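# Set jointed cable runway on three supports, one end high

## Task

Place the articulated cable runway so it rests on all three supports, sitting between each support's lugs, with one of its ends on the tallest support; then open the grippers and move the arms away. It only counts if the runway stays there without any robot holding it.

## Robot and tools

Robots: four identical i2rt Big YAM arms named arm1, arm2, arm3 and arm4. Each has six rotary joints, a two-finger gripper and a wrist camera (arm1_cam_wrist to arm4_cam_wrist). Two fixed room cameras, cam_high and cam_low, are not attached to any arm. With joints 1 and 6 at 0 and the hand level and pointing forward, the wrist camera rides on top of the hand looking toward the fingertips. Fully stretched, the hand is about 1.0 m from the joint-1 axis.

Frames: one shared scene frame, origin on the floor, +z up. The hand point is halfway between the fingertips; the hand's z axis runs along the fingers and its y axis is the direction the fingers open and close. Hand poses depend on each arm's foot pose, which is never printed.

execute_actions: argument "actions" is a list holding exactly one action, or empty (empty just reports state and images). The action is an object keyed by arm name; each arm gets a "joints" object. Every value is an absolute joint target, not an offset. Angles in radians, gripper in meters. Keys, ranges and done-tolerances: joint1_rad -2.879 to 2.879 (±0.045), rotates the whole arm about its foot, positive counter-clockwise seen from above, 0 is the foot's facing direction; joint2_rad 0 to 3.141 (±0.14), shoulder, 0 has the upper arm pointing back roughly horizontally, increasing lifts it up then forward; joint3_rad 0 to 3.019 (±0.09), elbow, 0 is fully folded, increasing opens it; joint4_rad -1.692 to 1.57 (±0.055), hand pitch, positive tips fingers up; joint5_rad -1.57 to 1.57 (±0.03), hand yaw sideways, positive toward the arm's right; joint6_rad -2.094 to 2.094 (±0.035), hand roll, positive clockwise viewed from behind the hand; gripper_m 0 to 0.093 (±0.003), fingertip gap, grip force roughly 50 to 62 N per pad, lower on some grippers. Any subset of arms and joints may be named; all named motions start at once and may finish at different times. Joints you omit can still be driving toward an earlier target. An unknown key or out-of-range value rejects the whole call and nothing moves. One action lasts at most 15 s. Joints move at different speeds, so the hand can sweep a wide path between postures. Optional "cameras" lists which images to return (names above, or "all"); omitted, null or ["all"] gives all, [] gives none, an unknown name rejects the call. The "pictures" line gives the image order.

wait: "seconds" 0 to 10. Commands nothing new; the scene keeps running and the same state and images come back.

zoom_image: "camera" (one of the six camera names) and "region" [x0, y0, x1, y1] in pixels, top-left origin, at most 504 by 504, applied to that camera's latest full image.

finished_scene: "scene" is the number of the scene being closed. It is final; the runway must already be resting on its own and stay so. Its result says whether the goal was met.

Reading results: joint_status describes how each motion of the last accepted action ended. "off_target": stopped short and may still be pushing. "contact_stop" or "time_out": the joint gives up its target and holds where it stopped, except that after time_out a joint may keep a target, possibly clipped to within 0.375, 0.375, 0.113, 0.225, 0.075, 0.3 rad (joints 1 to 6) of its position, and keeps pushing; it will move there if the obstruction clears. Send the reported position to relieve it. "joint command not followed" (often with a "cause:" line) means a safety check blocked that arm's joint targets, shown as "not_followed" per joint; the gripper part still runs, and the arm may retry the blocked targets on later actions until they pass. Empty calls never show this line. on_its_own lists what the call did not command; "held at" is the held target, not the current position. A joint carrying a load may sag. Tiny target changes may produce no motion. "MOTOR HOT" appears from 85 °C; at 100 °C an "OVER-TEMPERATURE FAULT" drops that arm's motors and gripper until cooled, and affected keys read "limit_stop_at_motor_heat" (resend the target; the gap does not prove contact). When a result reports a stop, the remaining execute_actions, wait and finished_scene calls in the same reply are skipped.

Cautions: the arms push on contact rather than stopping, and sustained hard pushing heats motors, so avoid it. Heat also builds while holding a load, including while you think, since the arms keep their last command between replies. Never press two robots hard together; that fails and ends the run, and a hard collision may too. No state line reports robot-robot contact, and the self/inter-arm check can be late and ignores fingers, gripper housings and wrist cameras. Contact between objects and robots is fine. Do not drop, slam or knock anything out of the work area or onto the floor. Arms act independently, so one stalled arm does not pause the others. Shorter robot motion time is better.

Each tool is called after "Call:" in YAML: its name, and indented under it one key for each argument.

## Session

Call:
execute_actions:
  actions:
    - {"arm1":{"joints":{"joint1_rad":-0.24,"joint2_rad":2.51,"joint3_rad":1.45,"joint4_rad":-0.5,"joint5_rad":0,"joint6_rad":1.33,"gripper_m":0.093}},"arm4":{"joints":{"joint1_rad":0.26,"joint2_rad":2.45,"joint3_rad":1.47,"joint4_rad":-0.58,"joint5_rad":0,"joint6_rad":-1.31,"gripper_m":0.093}},"arm2":{"joints":{"joint1_rad":-0.23,"joint2_rad":2.37,"joint3_rad":0.92,"joint4_rad":-0.12,"joint5_rad":0,"joint6_rad":-0.32,"gripper_m":0.093}},"arm3":{"joints":{"joint1_rad":0,"joint2_rad":2.25,"joint3_rad":0.88,"joint4_rad":-0.2,"joint5_rad":0,"joint6_rad":0.15,"gripper_m":0.093}}}

Scene clock: 2.20 s.
Motor temperatures (°C, as the motors report them): arm1=[22 25 28 23 25 24] | arm2=[25 30 31 24 22 22] | arm3=[22 27 27 22 24 23] | arm4=[24 30 27 23 22 24]
arm1.joint_positions: joint1_rad=-0.229 joint2_rad=+2.522 joint3_rad=+1.433 joint4_rad=-0.507 joint5_rad=+0.003 joint6_rad=+1.322 gripper_m=+0.093
arm1.joint_status: all done
arm1.hand: x=-0.5946 y=-0.3042 z=+0.6096 quat_wxyz=(+0.002, -0.678, -0.735, +0.009) (m; scene frame)
arm2.joint_positions: joint1_rad=-0.223 joint2_rad=+2.374 joint3_rad=+0.920 joint4_rad=-0.132 joint5_rad=-0.004 joint6_rad=-0.309 gripper_m=+0.093
arm2.joint_status: all done
arm2.hand: x=-0.1251 y=-0.3071 z=+0.6030 quat_wxyz=(+0.009, +0.709, -0.705, +0.006) (m; scene frame)
arm3.joint_positions: joint1_rad=-0.002 joint2_rad=+2.264 joint3_rad=+0.880 joint4_rad=-0.214 joint5_rad=+0.002 joint6_rad=+0.163 gripper_m=+0.093
arm3.joint_status: all done
arm3.hand: x=+0.1353 y=-0.2971 z=+0.5919 quat_wxyz=(+0.009, +0.701, -0.713, +0.013) (m; scene frame)
arm4.joint_positions: joint1_rad=+0.263 joint2_rad=+2.457 joint3_rad=+1.452 joint4_rad=-0.593 joint5_rad=+0.001 joint6_rad=-1.297 gripper_m=+0.093
arm4.joint_status: all done
arm4.hand: x=+0.6051 y=-0.3165 z=+0.6054 quat_wxyz=(-0.014, -0.683, -0.730, -0.016) (m; scene frame)
pictures: arm1_cam_wrist, arm2_cam_wrist, arm3_cam_wrist, arm4_cam_wrist, cam_high, cam_low
Images, in order (width x height): arm1_cam_wrist 616x616, arm2_cam_wrist 616x616, arm3_cam_wrist 616x616, arm4_cam_wrist 616x616, cam_high 896x504, cam_low 896x504.

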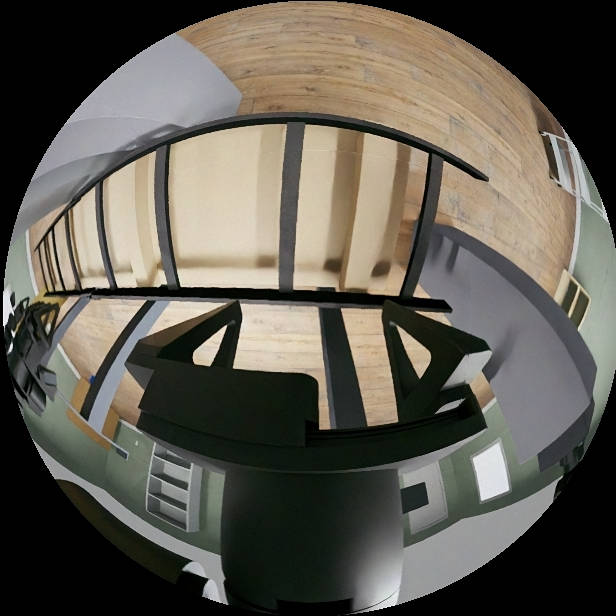

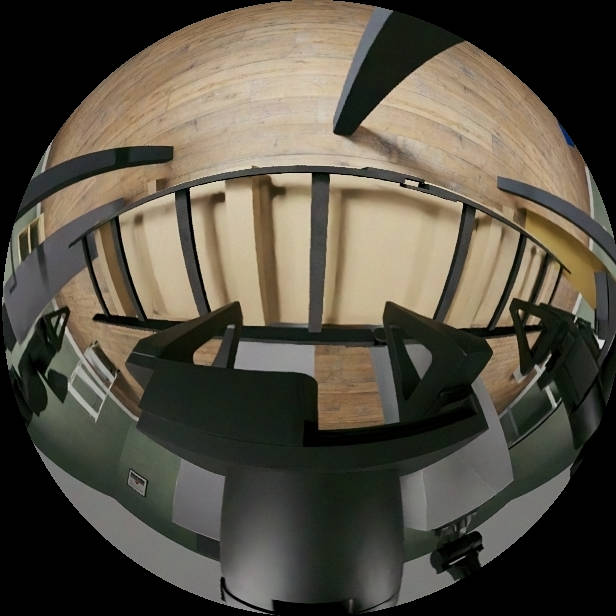

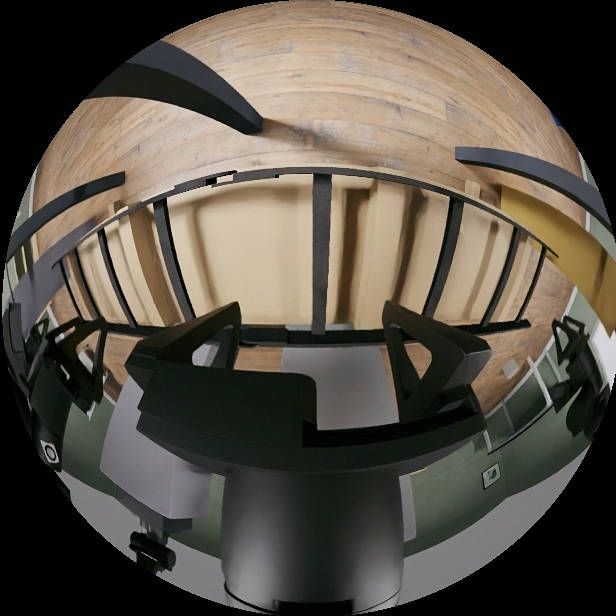

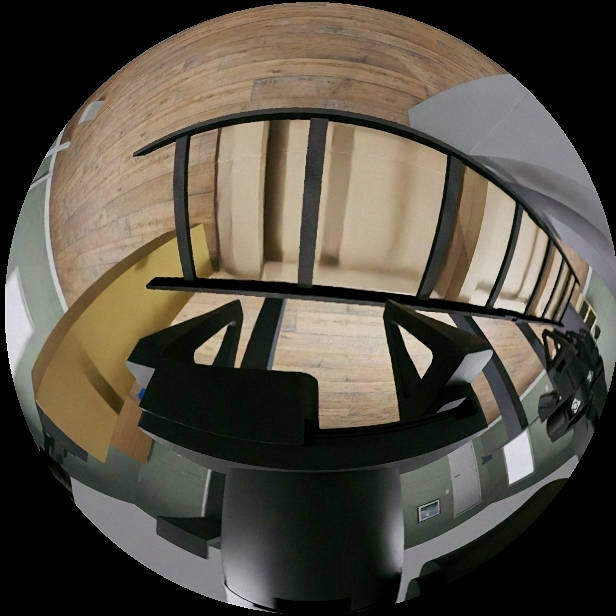

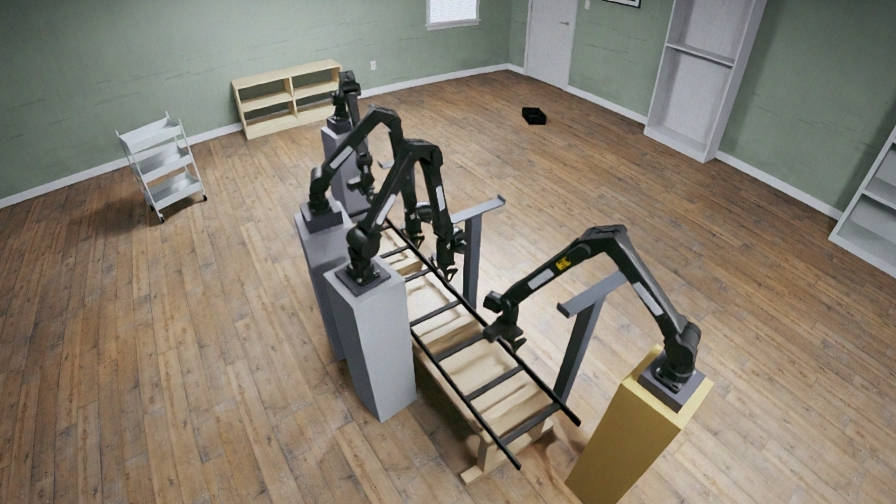

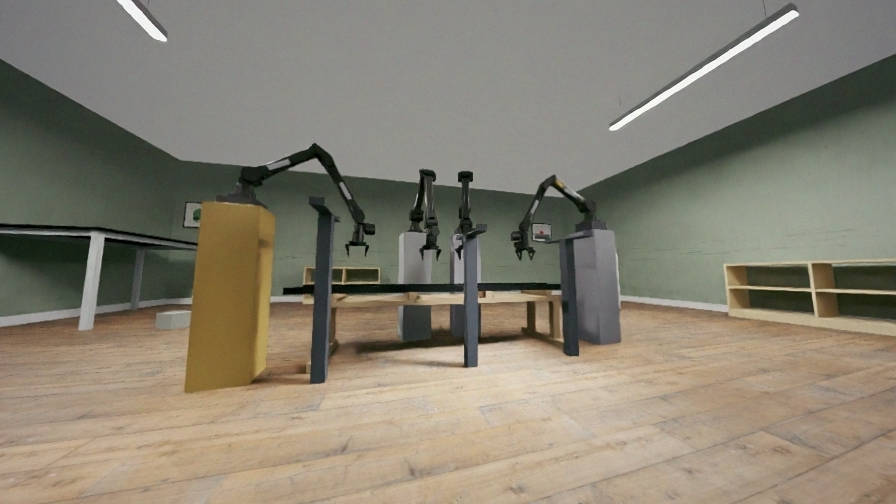

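Call:
execute_actions:
  actions:
    - {"arm1":{"joints":{"joint2_rad":2.9,"joint3_rad":1.78,"joint4_rad":-0.45}},"arm4":{"joints":{"joint1_rad":0.24,"joint2_rad":2.85,"joint3_rad":1.73,"joint4_rad":-0.45}},"arm2":{"joints":{"joint2_rad":2.85,"joint3_rad":1.2,"joint4_rad":0.08}},"arm3":{"joints":{"joint1_rad":-0.03,"joint2_rad":2.73,"joint3_rad":1.085,"joint4_rad":0.08}}}
  cameras: []

Call:
execute_actions:
  actions:
    - {"arm1":{"joints":{"joint2_rad":3.1,"joint3_rad":1.96,"joint4_rad":-0.43}},"arm4":{"joints":{"joint2_rad":2.98,"joint3_rad":1.84,"joint4_rad":-0.45}},"arm2":{"joints":{"joint2_rad":2.97,"joint3_rad":1.3,"joint4_rad":0.1}},"arm3":{"joints":{"joint2_rad":2.83,"joint3_rad":1.155,"joint4_rad":0.11}}}

Scene clock: 9.77 s.
Motor temperatures (°C, as the motors report them): arm1=[22 26 28 23 25 24] | arm2=[25 31 31 24 22 22] | arm3=[22 28 27 22 24 23] | arm4=[24 31 27 23 22 24]
arm1.joint_positions: joint1_rad=-0.229 joint2_rad=+2.929 joint3_rad=+1.760 joint4_rad=-0.451 joint5_rad=+0.003 joint6_rad=+1.323 gripper_m=+0.093
arm1.joint_status: all done
arm1.hand: x=-0.5893 y=-0.3066 z=+0.4460 quat_wxyz=(+0.012, -0.678, -0.735, +0.015) (m; scene frame)
arm2.joint_positions: joint1_rad=-0.223 joint2_rad=+2.865 joint3_rad=+1.195 joint4_rad=+0.073 joint5_rad=-0.003 joint6_rad=-0.309 gripper_m=+0.093
arm2.joint_status: all done
arm2.hand: x=-0.1306 y=-0.3286 z=+0.4265 quat_wxyz=(+0.013, +0.709, -0.705, +0.008) (m; scene frame)
arm3.joint_positions: joint1_rad=-0.026 joint2_rad=+2.743 joint3_rad=+1.081 joint4_rad=+0.069 joint5_rad=+0.002 joint6_rad=+0.162 gripper_m=+0.093
arm3.joint_status: all done
arm3.hand: x=+0.1475 y=-0.3199 z=+0.4235 quat_wxyz=(+0.008, +0.693, -0.721, +0.012) (m; scene frame)
arm4.joint_positions: joint1_rad=+0.247 joint2_rad=+2.882 joint3_rad=+1.711 joint4_rad=-0.455 joint5_rad=+0.001 joint6_rad=-1.298 gripper_m=+0.093
arm4.joint_status: all done
arm4.hand: x=+0.6201 y=-0.3040 z=+0.4213 quat_wxyz=(-0.020, -0.688, -0.725, -0.029) (m; scene frame)
pictures: none
No camera images: the call's "cameras" was empty. Leave "cameras" out to get every camera's image.

Scene clock: 10.97 s.
Motor temperatures (°C, as the motors report them): arm1=[22 26 28 23 25 24] | arm2=[25 31 31 24 22 22] | arm3=[22 28 27 22 24 23] | arm4=[24 32 27 23 22 24]
arm1.joint_positions: joint1_rad=-0.229 joint2_rad=+3.114 joint3_rad=+1.947 joint4_rad=-0.431 joint5_rad=+0.003 joint6_rad=+1.323 gripper_m=+0.093
arm1.joint_status: all done
arm1.hand: x=-0.5869 y=-0.3077 z=+0.3750 quat_wxyz=(+0.003, -0.678, -0.735, +0.009) (m; scene frame)
arm2.joint_positions: joint1_rad=-0.223 joint2_rad=+2.970 joint3_rad=+1.303 joint4_rad=+0.094 joint5_rad=-0.003 joint6_rad=-0.309 gripper_m=+0.093
arm2.joint_status: all done
arm2.hand: x=-0.1280 y=-0.3210 z=+0.3859 quat_wxyz=(+0.003, +0.709, -0.705, +0.003) (m; scene frame)
arm3.joint_positions: joint1_rad=-0.026 joint2_rad=+2.838 joint3_rad=+1.157 joint4_rad=+0.102 joint5_rad=+0.002 joint6_rad=+0.162 gripper_m=+0.093
arm3.joint_status: all done
arm3.hand: x=+0.1472 y=-0.3175 z=+0.3882 quat_wxyz=(+0.003, +0.693, -0.721, +0.006) (m; scene frame)
arm4.joint_positions: joint1_rad=+0.247 joint2_rad=+2.974 joint3_rad=+1.828 joint4_rad=-0.455 joint5_rad=+0.001 joint6_rad=-1.298 gripper_m=+0.093
arm4.joint_status: all done
arm4.hand: x=+0.6052 y=-0.3094 z=+0.3896 quat_wxyz=(-0.014, -0.688, -0.725, -0.017) (m; scene frame)
pictures: arm1_cam_wrist, arm2_cam_wrist, arm3_cam_wrist, arm4_cam_wrist, cam_high, cam_low
Images, in order (width x height): arm1_cam_wrist 616x616, arm2_cam_wrist 616x616, arm3_cam_wrist 616x616, arm4_cam_wrist 616x616, cam_high 896x504, cam_low 896x504.

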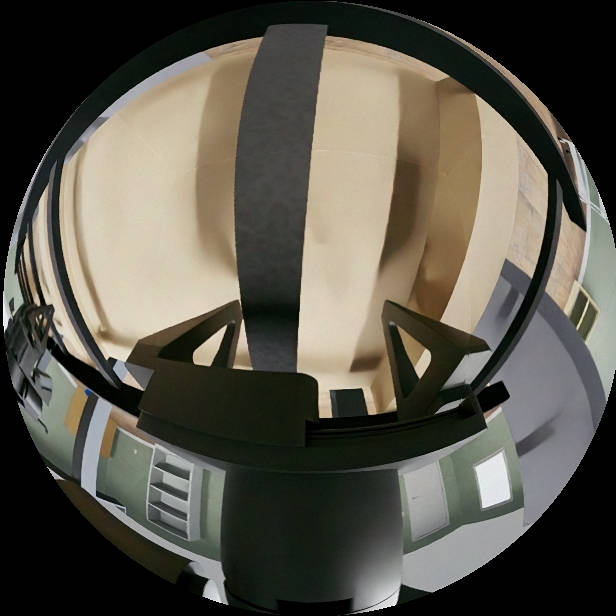

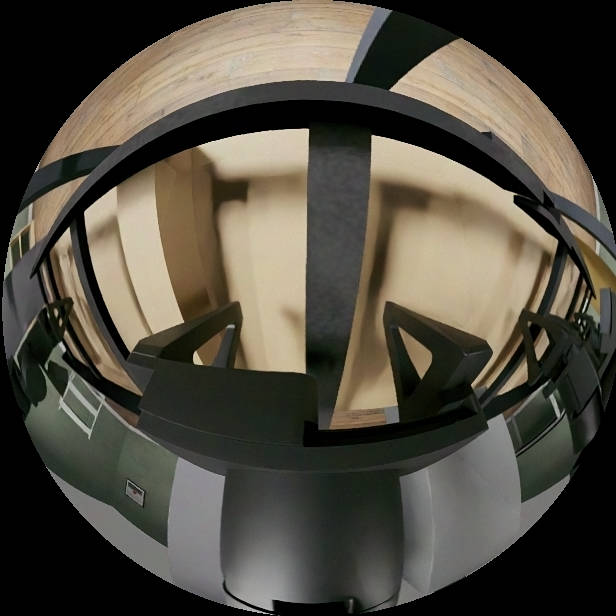

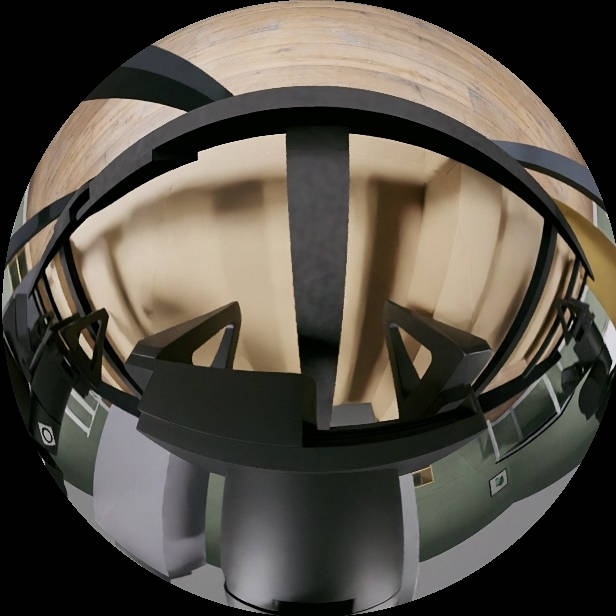

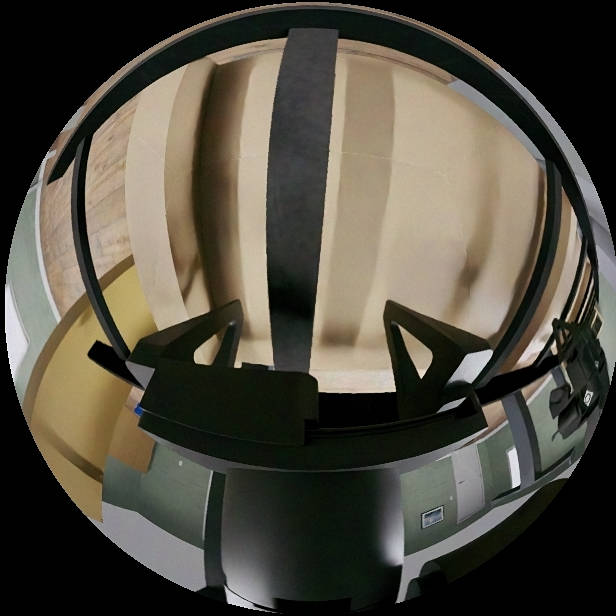

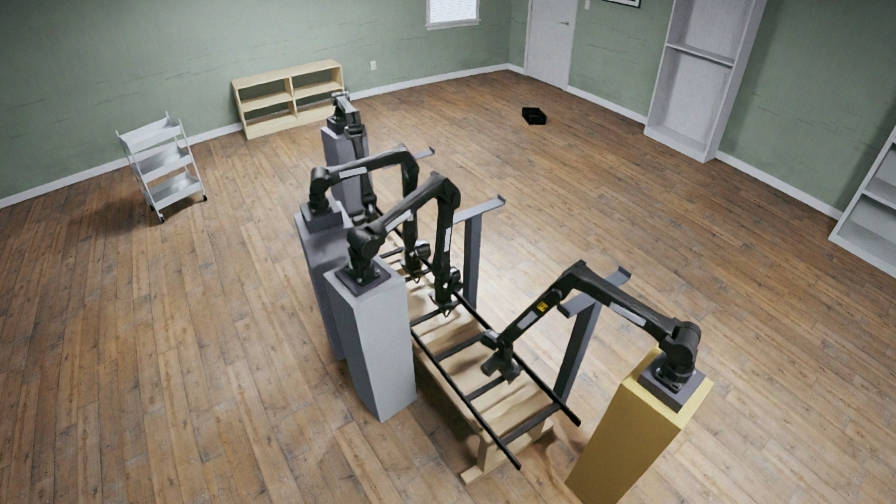

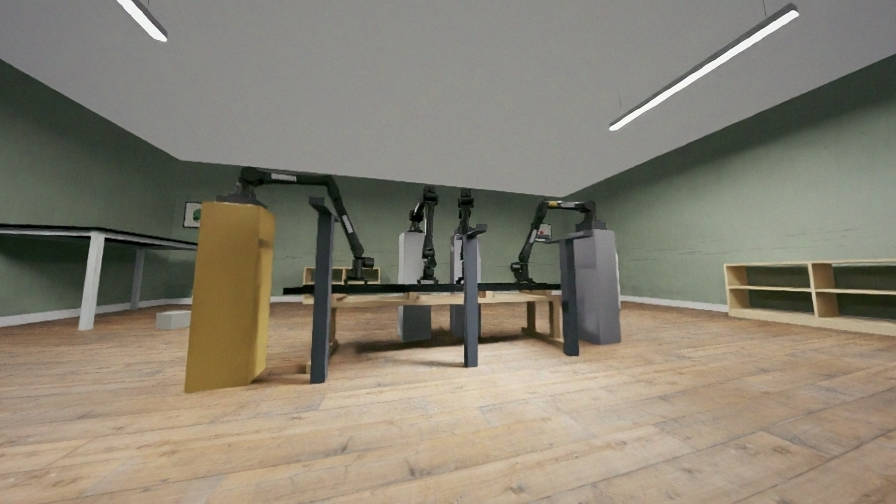

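Call:
execute_actions:
  actions:
    - {"arm1":{"joints":{"gripper_m":0,"joint3_rad":2.01,"joint4_rad":-0.47}},"arm4":{"joints":{"gripper_m":0}},"arm2":{"joints":{"gripper_m":0,"joint1_rad":-0.27}},"arm3":{"joints":{"gripper_m":0}}}
  cameras: []

Call:
execute_actions:
  actions:
    - {"arm1":{"joints":{"joint2_rad":2.67,"joint3_rad":1.58,"joint4_rad":-0.45}},"arm4":{"joints":{"joint1_rad":0.27,"joint2_rad":2.55,"joint3_rad":1.45,"joint4_rad":-0.47}},"arm2":{"joints":{"joint2_rad":2.53,"joint3_rad":0.99,"joint4_rad":-0.03}},"arm3":{"joints":{"joint2_rad":2.39,"joint3_rad":0.92,"joint4_rad":-0.1}}}
  cameras: []

Call:
execute_actions:
  actions:
    - {"arm1":{"joints":{"joint1_rad":-0.26,"joint2_rad":2.34,"joint3_rad":1.45,"joint4_rad":-0.65}},"arm4":{"joints":{"joint1_rad":0.29,"joint2_rad":2.2,"joint3_rad":1.36,"joint4_rad":-0.7}},"arm2":{"joints":{"joint2_rad":2.04,"joint3_rad":0.83,"joint4_rad":-0.35}},"arm3":{"joints":{"joint2_rad":1.9,"joint3_rad":0.81,"joint4_rad":-0.47}}}
  cameras: []

Call:
execute_actions:
  actions:
    - {"arm1":{"joints":{"joint2_rad":2.07,"joint3_rad":1.46,"joint4_rad":-0.92}},"arm4":{"joints":{"joint2_rad":1.93,"joint3_rad":1.41,"joint4_rad":-1.0}},"arm2":{"joints":{"joint2_rad":1.6,"joint3_rad":0.83,"joint4_rad":-0.79}},"arm3":{"joints":{"joint2_rad":1.5,"joint3_rad":0.86,"joint4_rad":-0.92}}}
  cameras: ["cam_high"]

Call:
execute_actions:
  actions:
    - {"arm1":{"joints":{"joint2_rad":1.9,"joint3_rad":1.58,"joint4_rad":-1.2}},"arm4":{"joints":{"joint2_rad":1.75,"joint3_rad":1.6,"joint4_rad":-1.36}},"arm2":{"joints":{"joint2_rad":1.37,"joint3_rad":1.02,"joint4_rad":-1.19}},"arm3":{"joints":{"joint2_rad":1.3,"joint3_rad":1.1,"joint4_rad":-1.35}}}
  cameras: ["cam_low"]

Scene clock: 30.00 s.
Motor temperatures (°C, as the motors report them): arm1=[22 28 28 23 25 24] | arm2=[25 32 31 24 22 22] | arm3=[22 28 27 22 24 23] | arm4=[24 33 27 23 22 24]
arm1.joint_positions: joint1_rad=-0.229 joint2_rad=+3.118 joint3_rad=+1.996 joint4_rad=-0.452 joint5_rad=-0.009 joint6_rad=+1.352 gripper_m=+0.026
arm1.joint_status: gripper_m off_target (ended at +0.025, target +0.000); the others done
arm1.hand: x=-0.5657 y=-0.3094 z=+0.3808 quat_wxyz=(-0.004, -0.689, -0.725, -0.002) (m; scene frame)
arm2.joint_positions: joint1_rad=-0.256 joint2_rad=+2.971 joint3_rad=+1.302 joint4_rad=+0.095 joint5_rad=-0.020 joint6_rad=-0.314 gripper_m=+0.024
arm2.joint_status: gripper_m off_target (ended at +0.024, target +0.000); the others done
arm2.hand: x=-0.1193 y=-0.3248 z=+0.3856 quat_wxyz=(+0.007, +0.699, -0.715, -0.004) (m; scene frame)
arm3.joint_positions: joint1_rad=-0.032 joint2_rad=+2.839 joint3_rad=+1.156 joint4_rad=+0.102 joint5_rad=+0.012 joint6_rad=+0.147 gripper_m=+0.024
arm3.joint_status: gripper_m off_target (ended at +0.024, target +0.000)
arm3.hand: x=+0.1509 y=-0.3178 z=+0.3879 quat_wxyz=(+0.000, +0.696, -0.718, +0.009) (m; scene frame)
arm4.joint_positions: joint1_rad=+0.248 joint2_rad=+2.975 joint3_rad=+1.815 joint4_rad=-0.466 joint5_rad=-0.007 joint6_rad=-1.287 gripper_m=+0.025
arm4.joint_status: gripper_m off_target (ended at +0.025, target +0.000)
arm4.hand: x=+0.6162 y=-0.3078 z=+0.3874 quat_wxyz=(-0.024, -0.692, -0.721, -0.027) (m; scene frame)
pictures: none
No camera images: the call's "cameras" was empty. Leave "cameras" out to get every camera's image.

Scene clock: 31.30 s.
Motor temperatures (°C, as the motors report them): arm1=[22 28 28 23 25 24] | arm2=[25 32 31 24 22 22] | arm3=[22 28 27 22 24 23] | arm4=[24 33 27 23 22 24]
arm1.joint_positions: joint1_rad=-0.231 joint2_rad=+2.741 joint3_rad=+1.609 joint4_rad=-0.400 joint5_rad=-0.014 joint6_rad=+1.364 gripper_m=+0.025
arm1.joint_status: all done
arm1.hand: x=-0.5652 y=-0.3082 z=+0.5234 quat_wxyz=(-0.020, -0.693, -0.720, -0.016) (m; scene frame)
arm2.joint_positions: joint1_rad=-0.256 joint2_rad=+2.573 joint3_rad=+0.999 joint4_rad=-0.012 joint5_rad=-0.015 joint6_rad=-0.328 gripper_m=+0.024
arm2.joint_status: all done
arm2.hand: x=-0.1179 y=-0.3201 z=+0.5331 quat_wxyz=(+0.011, +0.704, -0.710, +0.000) (m; scene frame)
arm3.joint_positions: joint1_rad=-0.042 joint2_rad=+2.435 joint3_rad=+0.917 joint4_rad=-0.087 joint5_rad=-0.001 joint6_rad=+0.134 gripper_m=+0.024
arm3.joint_status: all done
arm3.hand: x=+0.1514 y=-0.3096 z=+0.5324 quat_wxyz=(+0.012, +0.697, -0.716, +0.015) (m; scene frame)
arm4.joint_positions: joint1_rad=+0.242 joint2_rad=+2.632 joint3_rad=+1.479 joint4_rad=-0.426 joint5_rad=+0.026 joint6_rad=-1.289 gripper_m=+0.025
arm4.joint_status: all done
arm4.hand: x=+0.6179 y=-0.2965 z=+0.5176 quat_wxyz=(+0.002, -0.694, -0.720, -0.013) (m; scene frame)
pictures: none
No camera images: the call's "cameras" was empty. Leave "cameras" out to get every camera's image.

Scene clock: 32.73 s.
Motor temperatures (°C, as the motors report them): arm1=[22 28 28 23 25 24] | arm2=[25 32 31 24 22 22] | arm3=[22 29 27 22 24 23] | arm4=[24 33 27 23 22 24]
arm1.joint_positions: joint1_rad=-0.244 joint2_rad=+2.413 joint3_rad=+1.452 joint4_rad=-0.603 joint5_rad=-0.028 joint6_rad=+1.353 gripper_m=+0.025
arm1.joint_status: all done
arm1.hand: x=-0.5662 y=-0.3117 z=+0.6724 quat_wxyz=(-0.003, -0.694, -0.719, -0.013) (m; scene frame)
arm2.joint_positions: joint1_rad=-0.256 joint2_rad=+2.109 joint3_rad=+0.818 joint4_rad=-0.325 joint5_rad=-0.002 joint6_rad=-0.328 gripper_m=+0.024
arm2.joint_status: all done
arm2.hand: x=-0.1177 y=-0.3234 z=+0.6919 quat_wxyz=(+0.022, +0.704, -0.710, +0.013) (m; scene frame)
arm3.joint_positions: joint1_rad=-0.041 joint2_rad=+1.959 joint3_rad=+0.788 joint4_rad=-0.458 joint5_rad=-0.009 joint6_rad=+0.135 gripper_m=+0.024
arm3.joint_status: all done
arm3.hand: x=+0.1501 y=-0.3125 z=+0.6928 quat_wxyz=(+0.023, +0.697, -0.717, +0.022) (m; scene frame)
arm4.joint_positions: joint1_rad=+0.254 joint2_rad=+2.293 joint3_rad=+1.351 joint4_rad=-0.658 joint5_rad=+0.022 joint6_rad=-1.282 gripper_m=+0.025
arm4.joint_status: all done
arm4.hand: x=+0.6155 y=-0.3034 z=+0.6720 quat_wxyz=(-0.004, -0.691, -0.723, -0.022) (m; scene frame)
pictures: none
No camera images: the call's "cameras" was empty. Leave "cameras" out to get every camera's image.

Scene clock: 34.03 s.
Motor temperatures (°C, as the motors report them): arm1=[22 29 28 23 25 24] | arm2=[25 32 31 24 22 22] | arm3=[22 29 27 22 24 23] | arm4=[24 34 27 23 22 24]
arm1.joint_positions: joint1_rad=-0.258 joint2_rad=+2.131 joint3_rad=+1.438 joint4_rad=-0.878 joint5_rad=-0.030 joint6_rad=+1.347 gripper_m=+0.025
arm1.joint_status: all done
arm1.hand: x=-0.5652 y=-0.3184 z=+0.8245 quat_wxyz=(+0.001, -0.697, -0.717, -0.012) (m; scene frame)
arm2.joint_positions: joint1_rad=-0.259 joint2_rad=+1.661 joint3_rad=+0.801 joint4_rad=-0.753 joint5_rad=+0.013 joint6_rad=-0.328 gripper_m=+0.025
arm2.joint_status: all done
arm2.hand: x=-0.1166 y=-0.3294 z=+0.8502 quat_wxyz=(+0.017, +0.703, -0.711, +0.019) (m; scene frame)
arm3.joint_positions: joint1_rad=-0.042 joint2_rad=+1.522 joint3_rad=+0.807 joint4_rad=-0.882 joint5_rad=-0.014 joint6_rad=+0.135 gripper_m=+0.024
arm3.joint_status: all done
arm3.hand: x=+0.1504 y=-0.3208 z=+0.8510 quat_wxyz=(+0.015, +0.697, -0.717, +0.007) (m; scene frame)
arm4.joint_positions: joint1_rad=+0.268 joint2_rad=+2.013 joint3_rad=+1.366 joint4_rad=-0.954 joint5_rad=+0.013 joint6_rad=-1.270 gripper_m=+0.025
arm4.joint_status: all done
arm4.hand: x=+0.6143 y=-0.3120 z=+0.8244 quat_wxyz=(-0.009, -0.690, -0.723, -0.020) (m; scene frame)
pictures: cam_high
Images, in order (width x height): cam_high 896x504.

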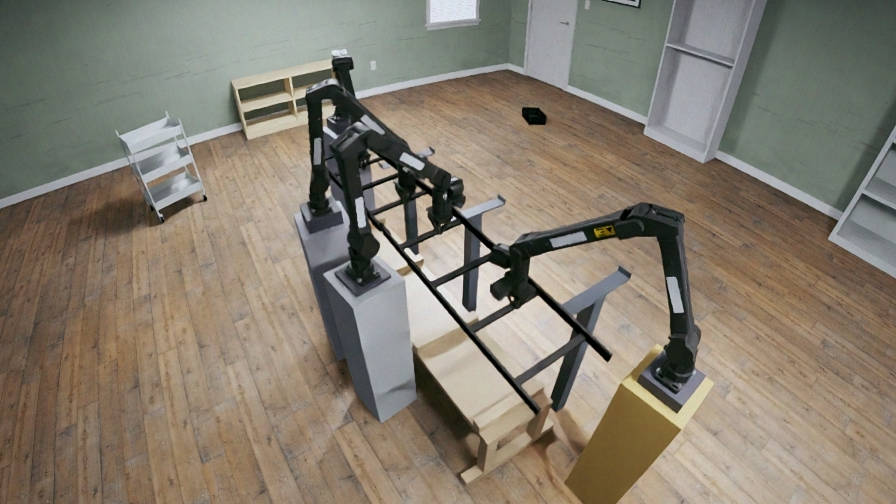

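Scene clock: 36.40 s.
Motor temperatures (°C, as the motors report them): arm1=[22 29 29 23 25 24] | arm2=[25 32 33 24 22 22] | arm3=[22 28 29 22 24 23] | arm4=[24 34 29 23 22 24]
arm1.joint_positions: joint1_rad=-0.263 joint2_rad=+1.968 joint3_rad=+1.527 joint4_rad=-1.136 joint5_rad=-0.027 joint6_rad=+1.342 gripper_m=+0.025
arm1.joint_status: joint4_rad time_out (moved -0.258 of -0.322); the others done
arm1.on_its_own: joint4_rad reads -1.136 and still pushes toward -1.200 since a time_out
arm1.hand: x=-0.5667 y=-0.3202 z=+0.9439 quat_wxyz=(+0.003, -0.697, -0.717, -0.009) (m; scene frame)
arm2.joint_positions: joint1_rad=-0.259 joint2_rad=+1.416 joint3_rad=+0.937 joint4_rad=-1.129 joint5_rad=+0.020 joint6_rad=-0.329 gripper_m=+0.025
arm2.joint_status: joint4_rad time_out (moved -0.376 of -0.437); the others done
arm2.on_its_own: joint4_rad reads -1.129 and still pushes toward -1.190 since a time_out
arm2.hand: x=-0.1169 y=-0.3309 z=+0.9773 quat_wxyz=(+0.013, +0.704, -0.710, +0.021) (m; scene frame)
arm3.joint_positions: joint1_rad=-0.037 joint2_rad=+1.339 joint3_rad=+1.021 joint4_rad=-1.298 joint5_rad=-0.011 joint6_rad=+0.135 gripper_m=+0.024
arm3.joint_status: all done
arm3.hand: x=+0.1496 y=-0.3212 z=+0.9844 quat_wxyz=(+0.020, +0.698, -0.715, +0.017) (m; scene frame)
arm4.joint_positions: joint1_rad=+0.271 joint2_rad=+1.849 joint3_rad=+1.524 joint4_rad=-1.292 joint5_rad=+0.011 joint6_rad=-1.268 gripper_m=+0.025
arm4.joint_status: joint4_rad time_out (moved -0.338 of -0.406); the others done
arm4.on_its_own: joint4_rad reads -1.292 and still pushes toward -1.360 since a time_out
arm4.hand: x=+0.6136 y=-0.3124 z=+0.9651 quat_wxyz=(-0.013, -0.690, -0.723, -0.027) (m; scene frame)
pictures: cam_low
Images, in order (width x height): cam_low 896x504.

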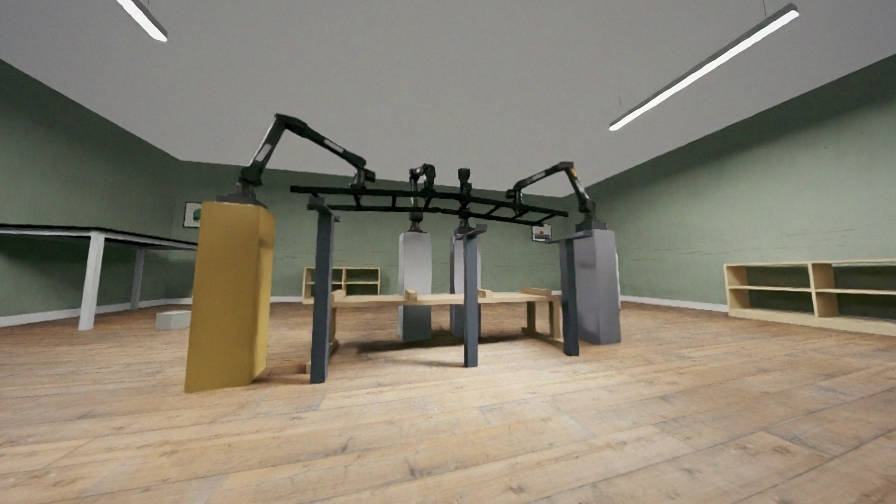

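Call:
execute_actions:
  actions:
    - {"arm1":{"joints":{"joint1_rad":0.05,"joint6_rad":1.62,"joint2_rad":1.81,"joint3_rad":1.56,"joint4_rad":-1.26}},"arm4":{"joints":{"joint1_rad":-0.04,"joint6_rad":-1.59,"joint2_rad":1.72,"joint3_rad":1.63,"joint4_rad":-1.42}},"arm2":{"joints":{"joint1_rad":-0.13,"joint6_rad":-0.226,"joint2_rad":1.74,"joint3_rad":1.5,"joint4_rad":-1.28}},"arm3":{"joints":{"joint1_rad":-0.05,"joint6_rad":0.106,"joint2_rad":1.68,"joint3_rad":1.54,"joint4_rad":-1.38}}}
  cameras: []

Call:
execute_actions:
  actions:
    - {"arm1":{"joints":{"joint1_rad":0.41,"joint6_rad":1.97,"joint2_rad":2.0,"joint3_rad":1.53,"joint4_rad":-0.93}},"arm4":{"joints":{"joint1_rad":-0.4,"joint6_rad":-1.92,"joint2_rad":1.8,"joint3_rad":1.7,"joint4_rad":-1.38}},"arm2":{"joints":{"joint1_rad":-0.07,"joint6_rad":-0.165,"joint2_rad":2.3,"joint3_rad":2.0,"joint4_rad":-1.13}},"arm3":{"joints":{"joint1_rad":-0.08,"joint6_rad":0.08,"joint2_rad":2.18,"joint3_rad":2.0,"joint4_rad":-1.23}}}

Scene clock: 51.87 s.
Motor temperatures (°C, as the motors report them): arm1=[22 30 32 23 26 24] | arm2=[25 32 40 24 23 22] | arm3=[22 28 35 22 24 23] | arm4=[24 35 34 23 22 24]
arm1.joint_positions: joint1_rad=+0.038 joint2_rad=+1.928 joint3_rad=+1.501 joint4_rad=-1.215 joint5_rad=-0.013 joint6_rad=+1.637 gripper_m=+0.025
arm1.joint_status: all done
arm1.hand: x=-0.5856 y=-0.1534 z=+0.9554 quat_wxyz=(+0.021, -0.696, -0.718, +0.023) (m; scene frame)
arm2.joint_positions: joint1_rad=-0.129 joint2_rad=+1.822 joint3_rad=+1.419 joint4_rad=-1.235 joint5_rad=+0.002 joint6_rad=-0.208 gripper_m=+0.025
arm2.joint_status: all done
arm2.hand: x=-0.1322 y=-0.1644 z=+0.9682 quat_wxyz=(+0.028, +0.706, -0.707, +0.023) (m; scene frame)
arm3.joint_positions: joint1_rad=-0.043 joint2_rad=+1.765 joint3_rad=+1.487 joint4_rad=-1.335 joint5_rad=+0.001 joint6_rad=+0.128 gripper_m=+0.024
arm3.joint_status: all done
arm3.hand: x=+0.1359 y=-0.1558 z=+0.9727 quat_wxyz=(+0.014, +0.699, -0.715, +0.018) (m; scene frame)
arm4.joint_positions: joint1_rad=-0.039 joint2_rad=+1.849 joint3_rad=+1.529 joint4_rad=-1.362 joint5_rad=-0.003 joint6_rad=-1.554 gripper_m=+0.025
arm4.joint_status: joint3_rad time_out (moved +0.006 of +0.106); joint4_rad time_out (moved -0.070 of -0.128); joint6_rad time_out (moved -0.286 of -0.322); the others done
arm4.on_its_own: joint3_rad reads +1.529 and still pushes toward +1.630 since a time_out; joint4_rad reads -1.362 and still pushes toward -1.420 since a time_out; joint6_rad reads -1.554 and still pushes toward -1.590 since a time_out
arm4.hand: x=+0.5971 y=-0.1501 z=+0.9673 quat_wxyz=(-0.047, -0.698, -0.713, -0.043) (m; scene frame)
pictures: none
No camera images: the call's "cameras" was empty. Leave "cameras" out to get every camera's image.

not run: a stop came earlier in this reply.

Call:
execute_actions:
  actions:
    - {"arm1":{"joints":{"joint1_rad":0.41,"joint6_rad":1.97,"joint2_rad":2.0,"joint3_rad":1.53,"joint4_rad":-0.93}},"arm4":{"joints":{"joint1_rad":-0.4,"joint6_rad":-1.92,"joint2_rad":1.8,"joint3_rad":1.7,"joint4_rad":-1.38}},"arm2":{"joints":{"joint1_rad":-0.07,"joint6_rad":-0.165,"joint2_rad":2.3,"joint3_rad":2.0,"joint4_rad":-1.13}},"arm3":{"joints":{"joint1_rad":-0.08,"joint6_rad":0.08,"joint2_rad":2.18,"joint3_rad":2.0,"joint4_rad":-1.23}}}

Scene clock: 63.43 s.
Motor temperatures (°C, as the motors report them): arm1=[22 31 34 23 26 24] | arm2=[25 34 42 24 22 22] | arm3=[22 30 35 22 24 23] | arm4=[24 36 37 23 22 24]
arm1.joint_positions: joint1_rad=+0.363 joint2_rad=+2.135 joint3_rad=+1.480 joint4_rad=-0.875 joint5_rad=+0.014 joint6_rad=+1.967 gripper_m=+0.025
arm1.joint_status: joint1_rad time_out (moved +0.325 of +0.372); joint4_rad time_out (moved +0.340 of +0.285); the others done
arm1.on_its_own: joint1_rad reads +0.363 and still pushes toward +0.410 since a time_out; joint4_rad reads -0.875 and still pushes toward -0.930 since a time_out
arm1.hand: x=-0.5862 y=+0.0313 z=+0.8312 quat_wxyz=(-0.022, -0.697, -0.717, -0.016) (m; scene frame)
arm2.joint_positions: joint1_rad=-0.074 joint2_rad=+2.328 joint3_rad=+1.930 joint4_rad=-1.101 joint5_rad=+0.000 joint6_rad=-0.166 gripper_m=+0.025
arm2.joint_status: all done
arm2.hand: x=-0.1321 y=+0.0224 z=+0.8472 quat_wxyz=(-0.028, +0.711, -0.702, -0.017) (m; scene frame)
arm3.joint_positions: joint1_rad=-0.066 joint2_rad=+2.241 joint3_rad=+1.962 joint4_rad=-1.183 joint5_rad=+0.027 joint6_rad=+0.084 gripper_m=+0.024
arm3.joint_status: all done
arm3.hand: x=+0.1372 y=+0.0303 z=+0.8685 quat_wxyz=(-0.044, +0.705, -0.707, -0.031) (m; scene frame)
arm4.joint_positions: joint1_rad=-0.372 joint2_rad=+1.977 joint3_rad=+1.577 joint4_rad=-1.299 joint5_rad=-0.009 joint6_rad=-1.846 gripper_m=+0.025
arm4.joint_status: joint2_rad time_out (moved +0.129 of -0.049); joint3_rad time_out (moved +0.048 of +0.171); joint4_rad time_out (moved +0.063 of -0.018); joint6_rad time_out (moved -0.293 of -0.366); the others done
arm4.on_its_own: joint2_rad reads +1.977 and still pushes toward +1.800 since a time_out; joint3_rad reads +1.577 and still pushes toward +1.690 since a time_out; joint4_rad reads -1.299 and still pushes toward -1.380 since a time_out; joint6_rad reads -1.846 and still pushes toward -1.920 since a time_out
arm4.hand: x=+0.5932 y=+0.0299 z=+0.9134 quat_wxyz=(-0.066, -0.712, -0.698, -0.031) (m; scene frame)
pictures: arm1_cam_wrist, arm2_cam_wrist, arm3_cam_wrist, arm4_cam_wrist, cam_high, cam_low
Images, in order (width x height): arm1_cam_wrist 616x616, arm2_cam_wrist 616x616, arm3_cam_wrist 616x616, arm4_cam_wrist 616x616, cam_high 896x504, cam_low 896x504.

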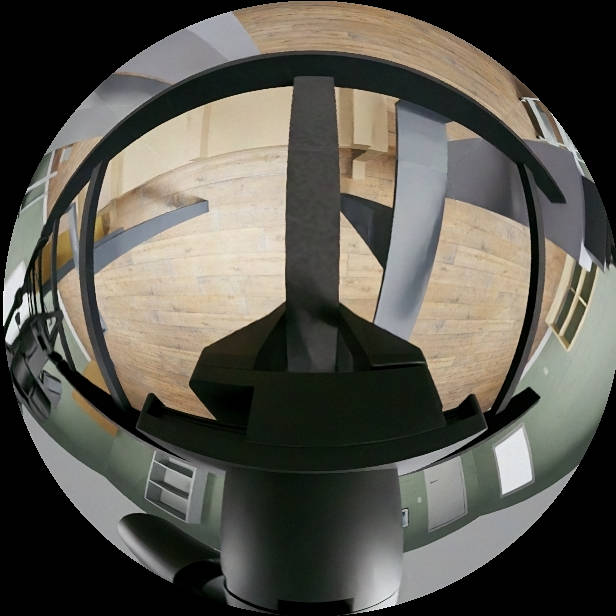

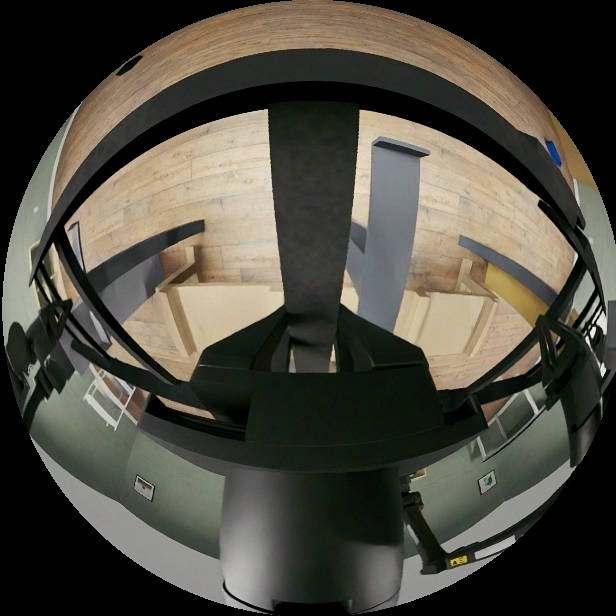

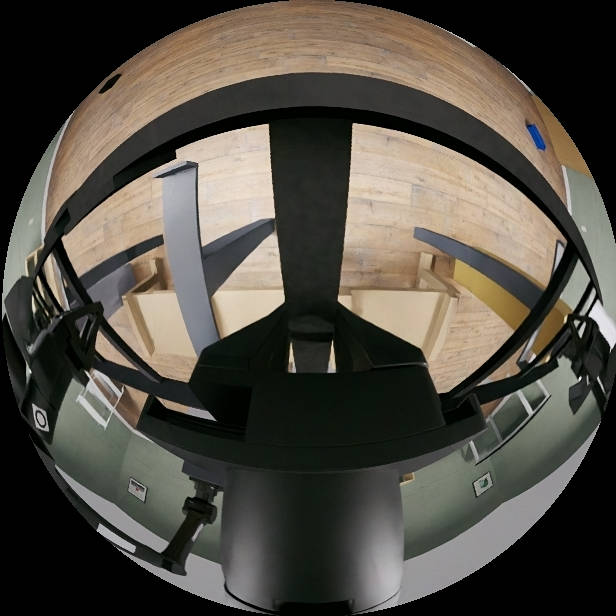

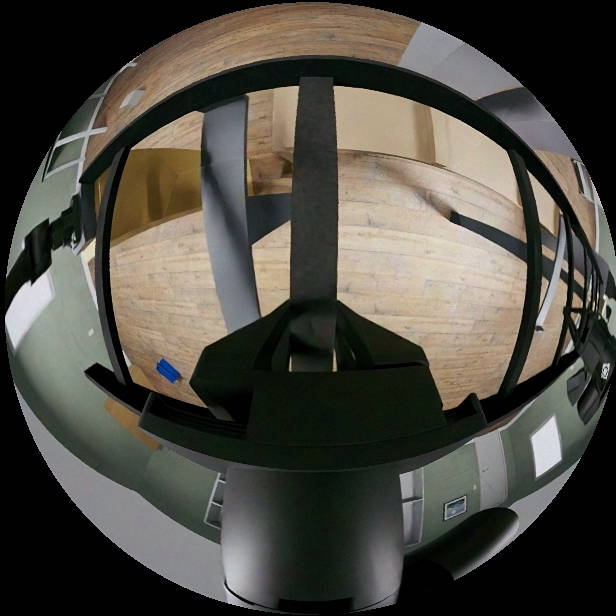

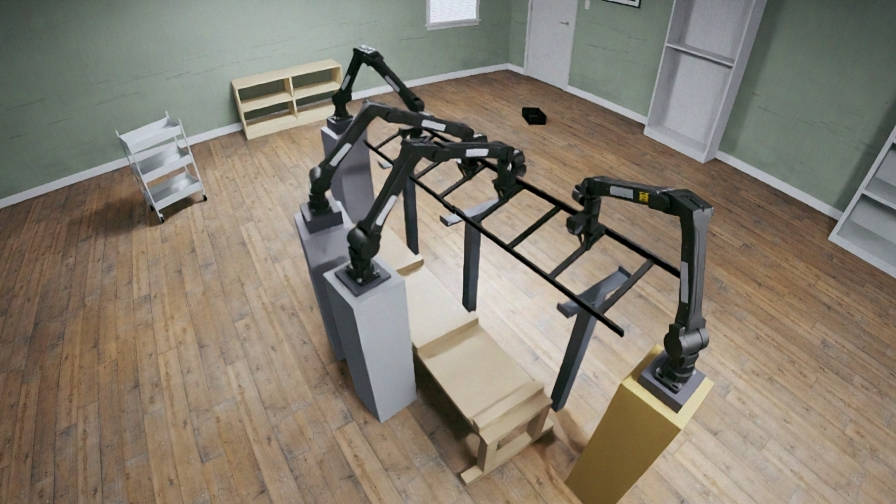

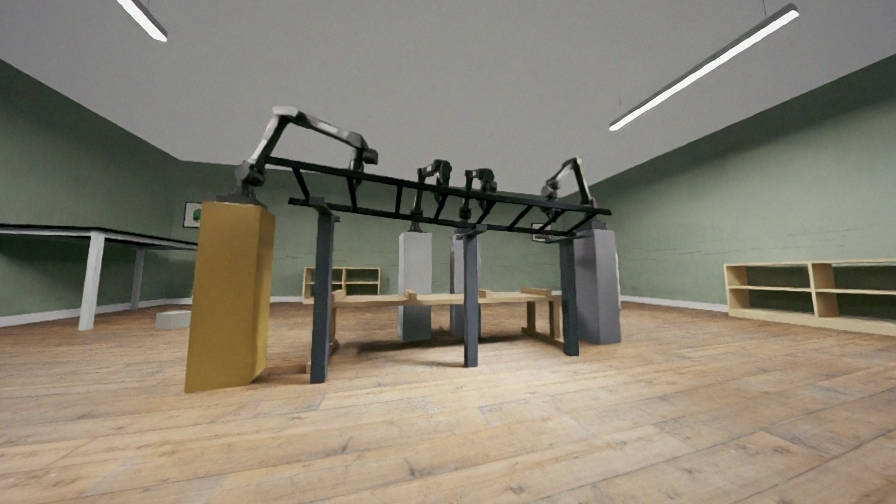

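Call:
execute_actions:
  actions:
    - {"arm1":{"joints":{"joint1_rad":0.37,"joint6_rad":1.94,"joint2_rad":2.15,"joint3_rad":1.48,"joint4_rad":-0.8}},"arm4":{"joints":{"joint1_rad":-0.36,"joint6_rad":-1.88,"joint2_rad":1.93,"joint3_rad":1.62,"joint4_rad":-1.28}},"arm2":{"joints":{"joint2_rad":2.39,"joint3_rad":1.88,"joint4_rad":-1.0}},"arm3":{"joints":{"joint2_rad":2.27,"joint3_rad":1.88,"joint4_rad":-1.1}}}

Call:
zoom_image:
  camera: "cam_high"
  region: [340,120,700,350]

Scene clock: 70.30 s.
Motor temperatures (°C, as the motors report them): arm1=[22 32 34 23 26 24] | arm2=[25 35 41 24 22 22] | arm3=[22 31 35 22 25 23] | arm4=[24 38 38 24 22 25]
arm1.joint_positions: joint1_rad=+0.360 joint2_rad=+2.243 joint3_rad=+1.466 joint4_rad=-0.757 joint5_rad=+0.009 joint6_rad=+1.960 gripper_m=+0.025
arm1.joint_status: all done
arm1.hand: x=-0.5875 y=+0.0287 z=+0.7663 quat_wxyz=(-0.019, -0.696, -0.718, -0.015) (m; scene frame)
arm2.joint_positions: joint1_rad=-0.075 joint2_rad=+2.422 joint3_rad=+1.890 joint4_rad=-0.959 joint5_rad=-0.011 joint6_rad=-0.164 gripper_m=+0.025
arm2.joint_status: all done
arm2.hand: x=-0.1327 y=+0.0210 z=+0.7717 quat_wxyz=(-0.028, +0.710, -0.703, -0.024) (m; scene frame)
arm3.joint_positions: joint1_rad=-0.064 joint2_rad=+2.321 joint3_rad=+1.896 joint4_rad=-1.047 joint5_rad=+0.037 joint6_rad=+0.096 gripper_m=+0.024
arm3.joint_status: all done
arm3.hand: x=+0.1375 y=+0.0279 z=+0.7927 quat_wxyz=(-0.044, +0.702, -0.711, -0.025) (m; scene frame)
arm4.joint_positions: joint1_rad=-0.361 joint2_rad=+2.082 joint3_rad=+1.560 joint4_rad=-1.227 joint5_rad=-0.012 joint6_rad=-1.824 gripper_m=+0.025
arm4.joint_status: joint2_rad time_out (moved +0.104 of -0.047); joint6_rad time_out (moved +0.022 of -0.034); the others done
arm4.on_its_own: joint2_rad reads +2.082 and still pushes toward +1.930 since a time_out; joint6_rad reads -1.824 and still pushes toward -1.880 since a time_out
arm4.hand: x=+0.5927 y=+0.0228 z=+0.8500 quat_wxyz=(-0.088, -0.714, -0.693, -0.043) (m; scene frame)
pictures: arm1_cam_wrist, arm2_cam_wrist, arm3_cam_wrist, arm4_cam_wrist, cam_high, cam_low
Images, in order (width x height): arm1_cam_wrist 616x616, arm2_cam_wrist 616x616, arm3_cam_wrist 616x616, arm4_cam_wrist 616x616, cam_high 896x504, cam_low 896x504.

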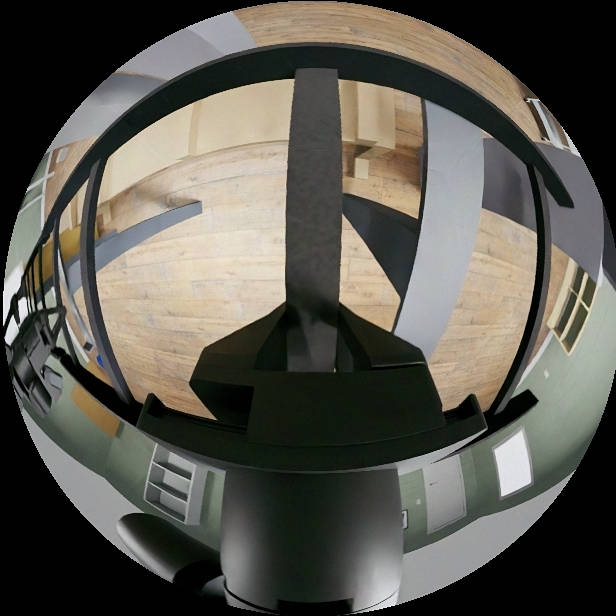

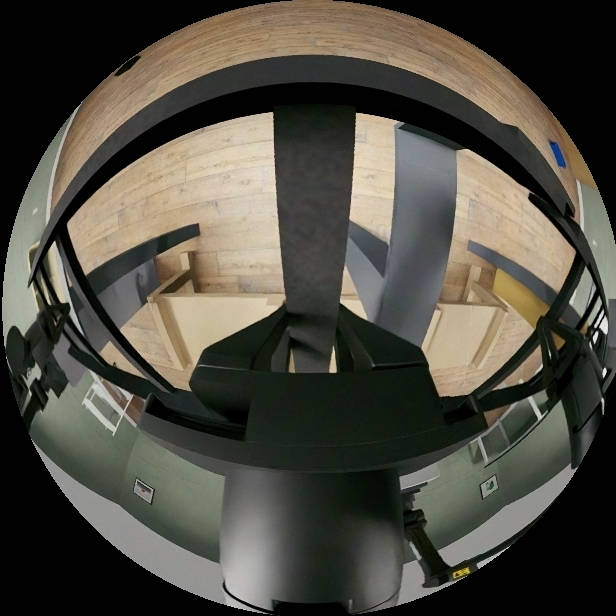

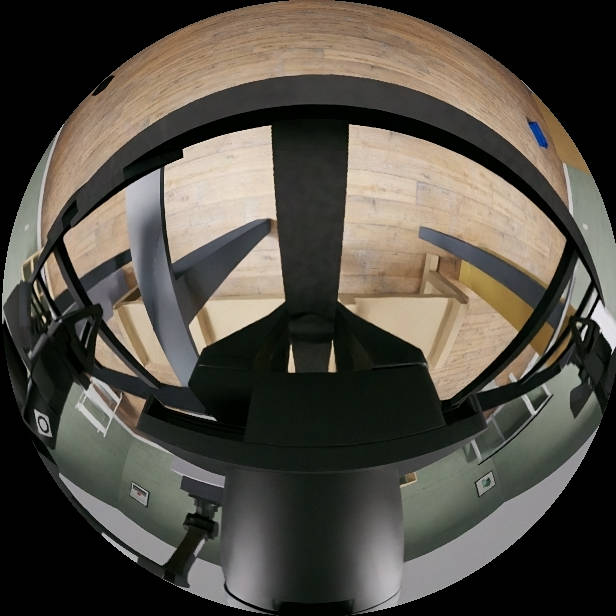

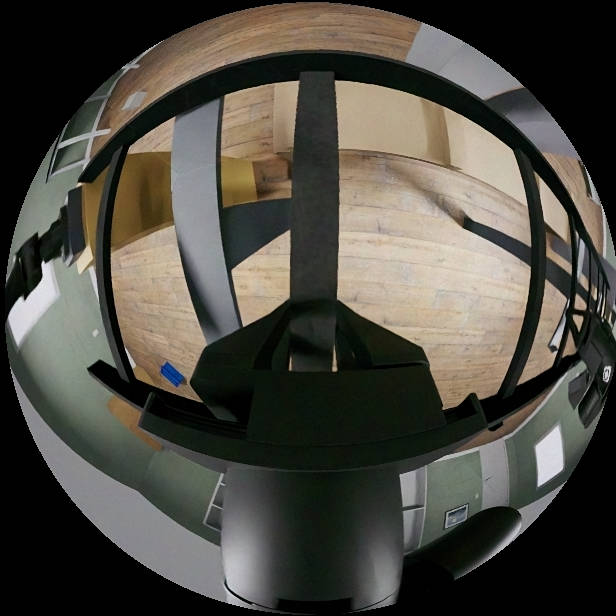

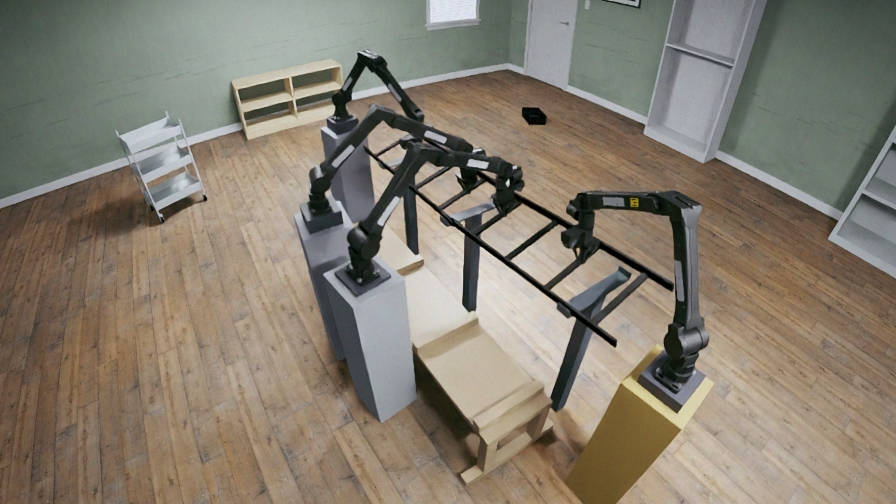

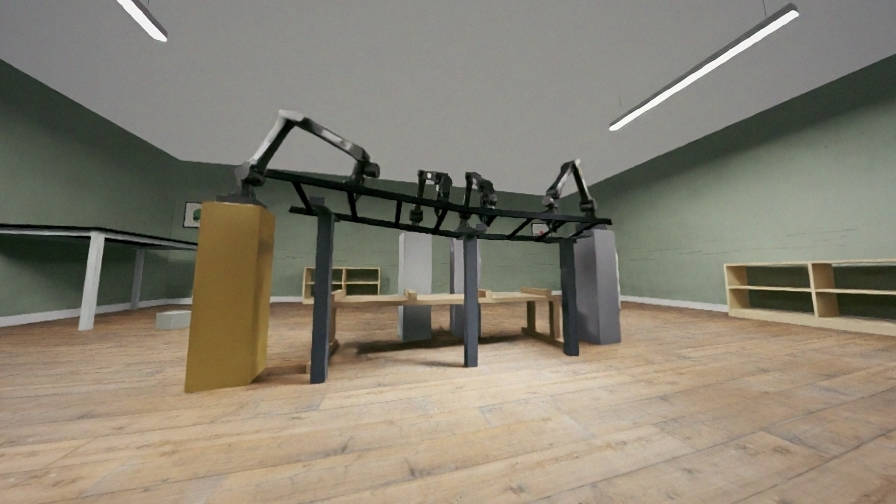

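Region (340, 120, 700, 350) of cam_high's 896x504 image, scaled by 1.400, with more detail than that image has; it fills the top 322 rows of this view, and the rest is white.

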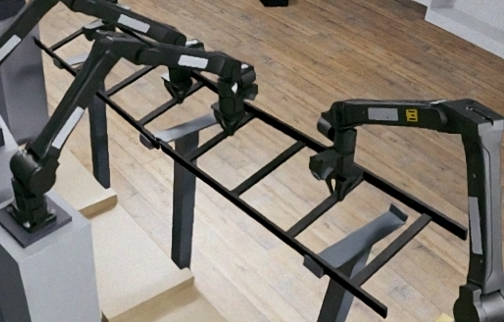

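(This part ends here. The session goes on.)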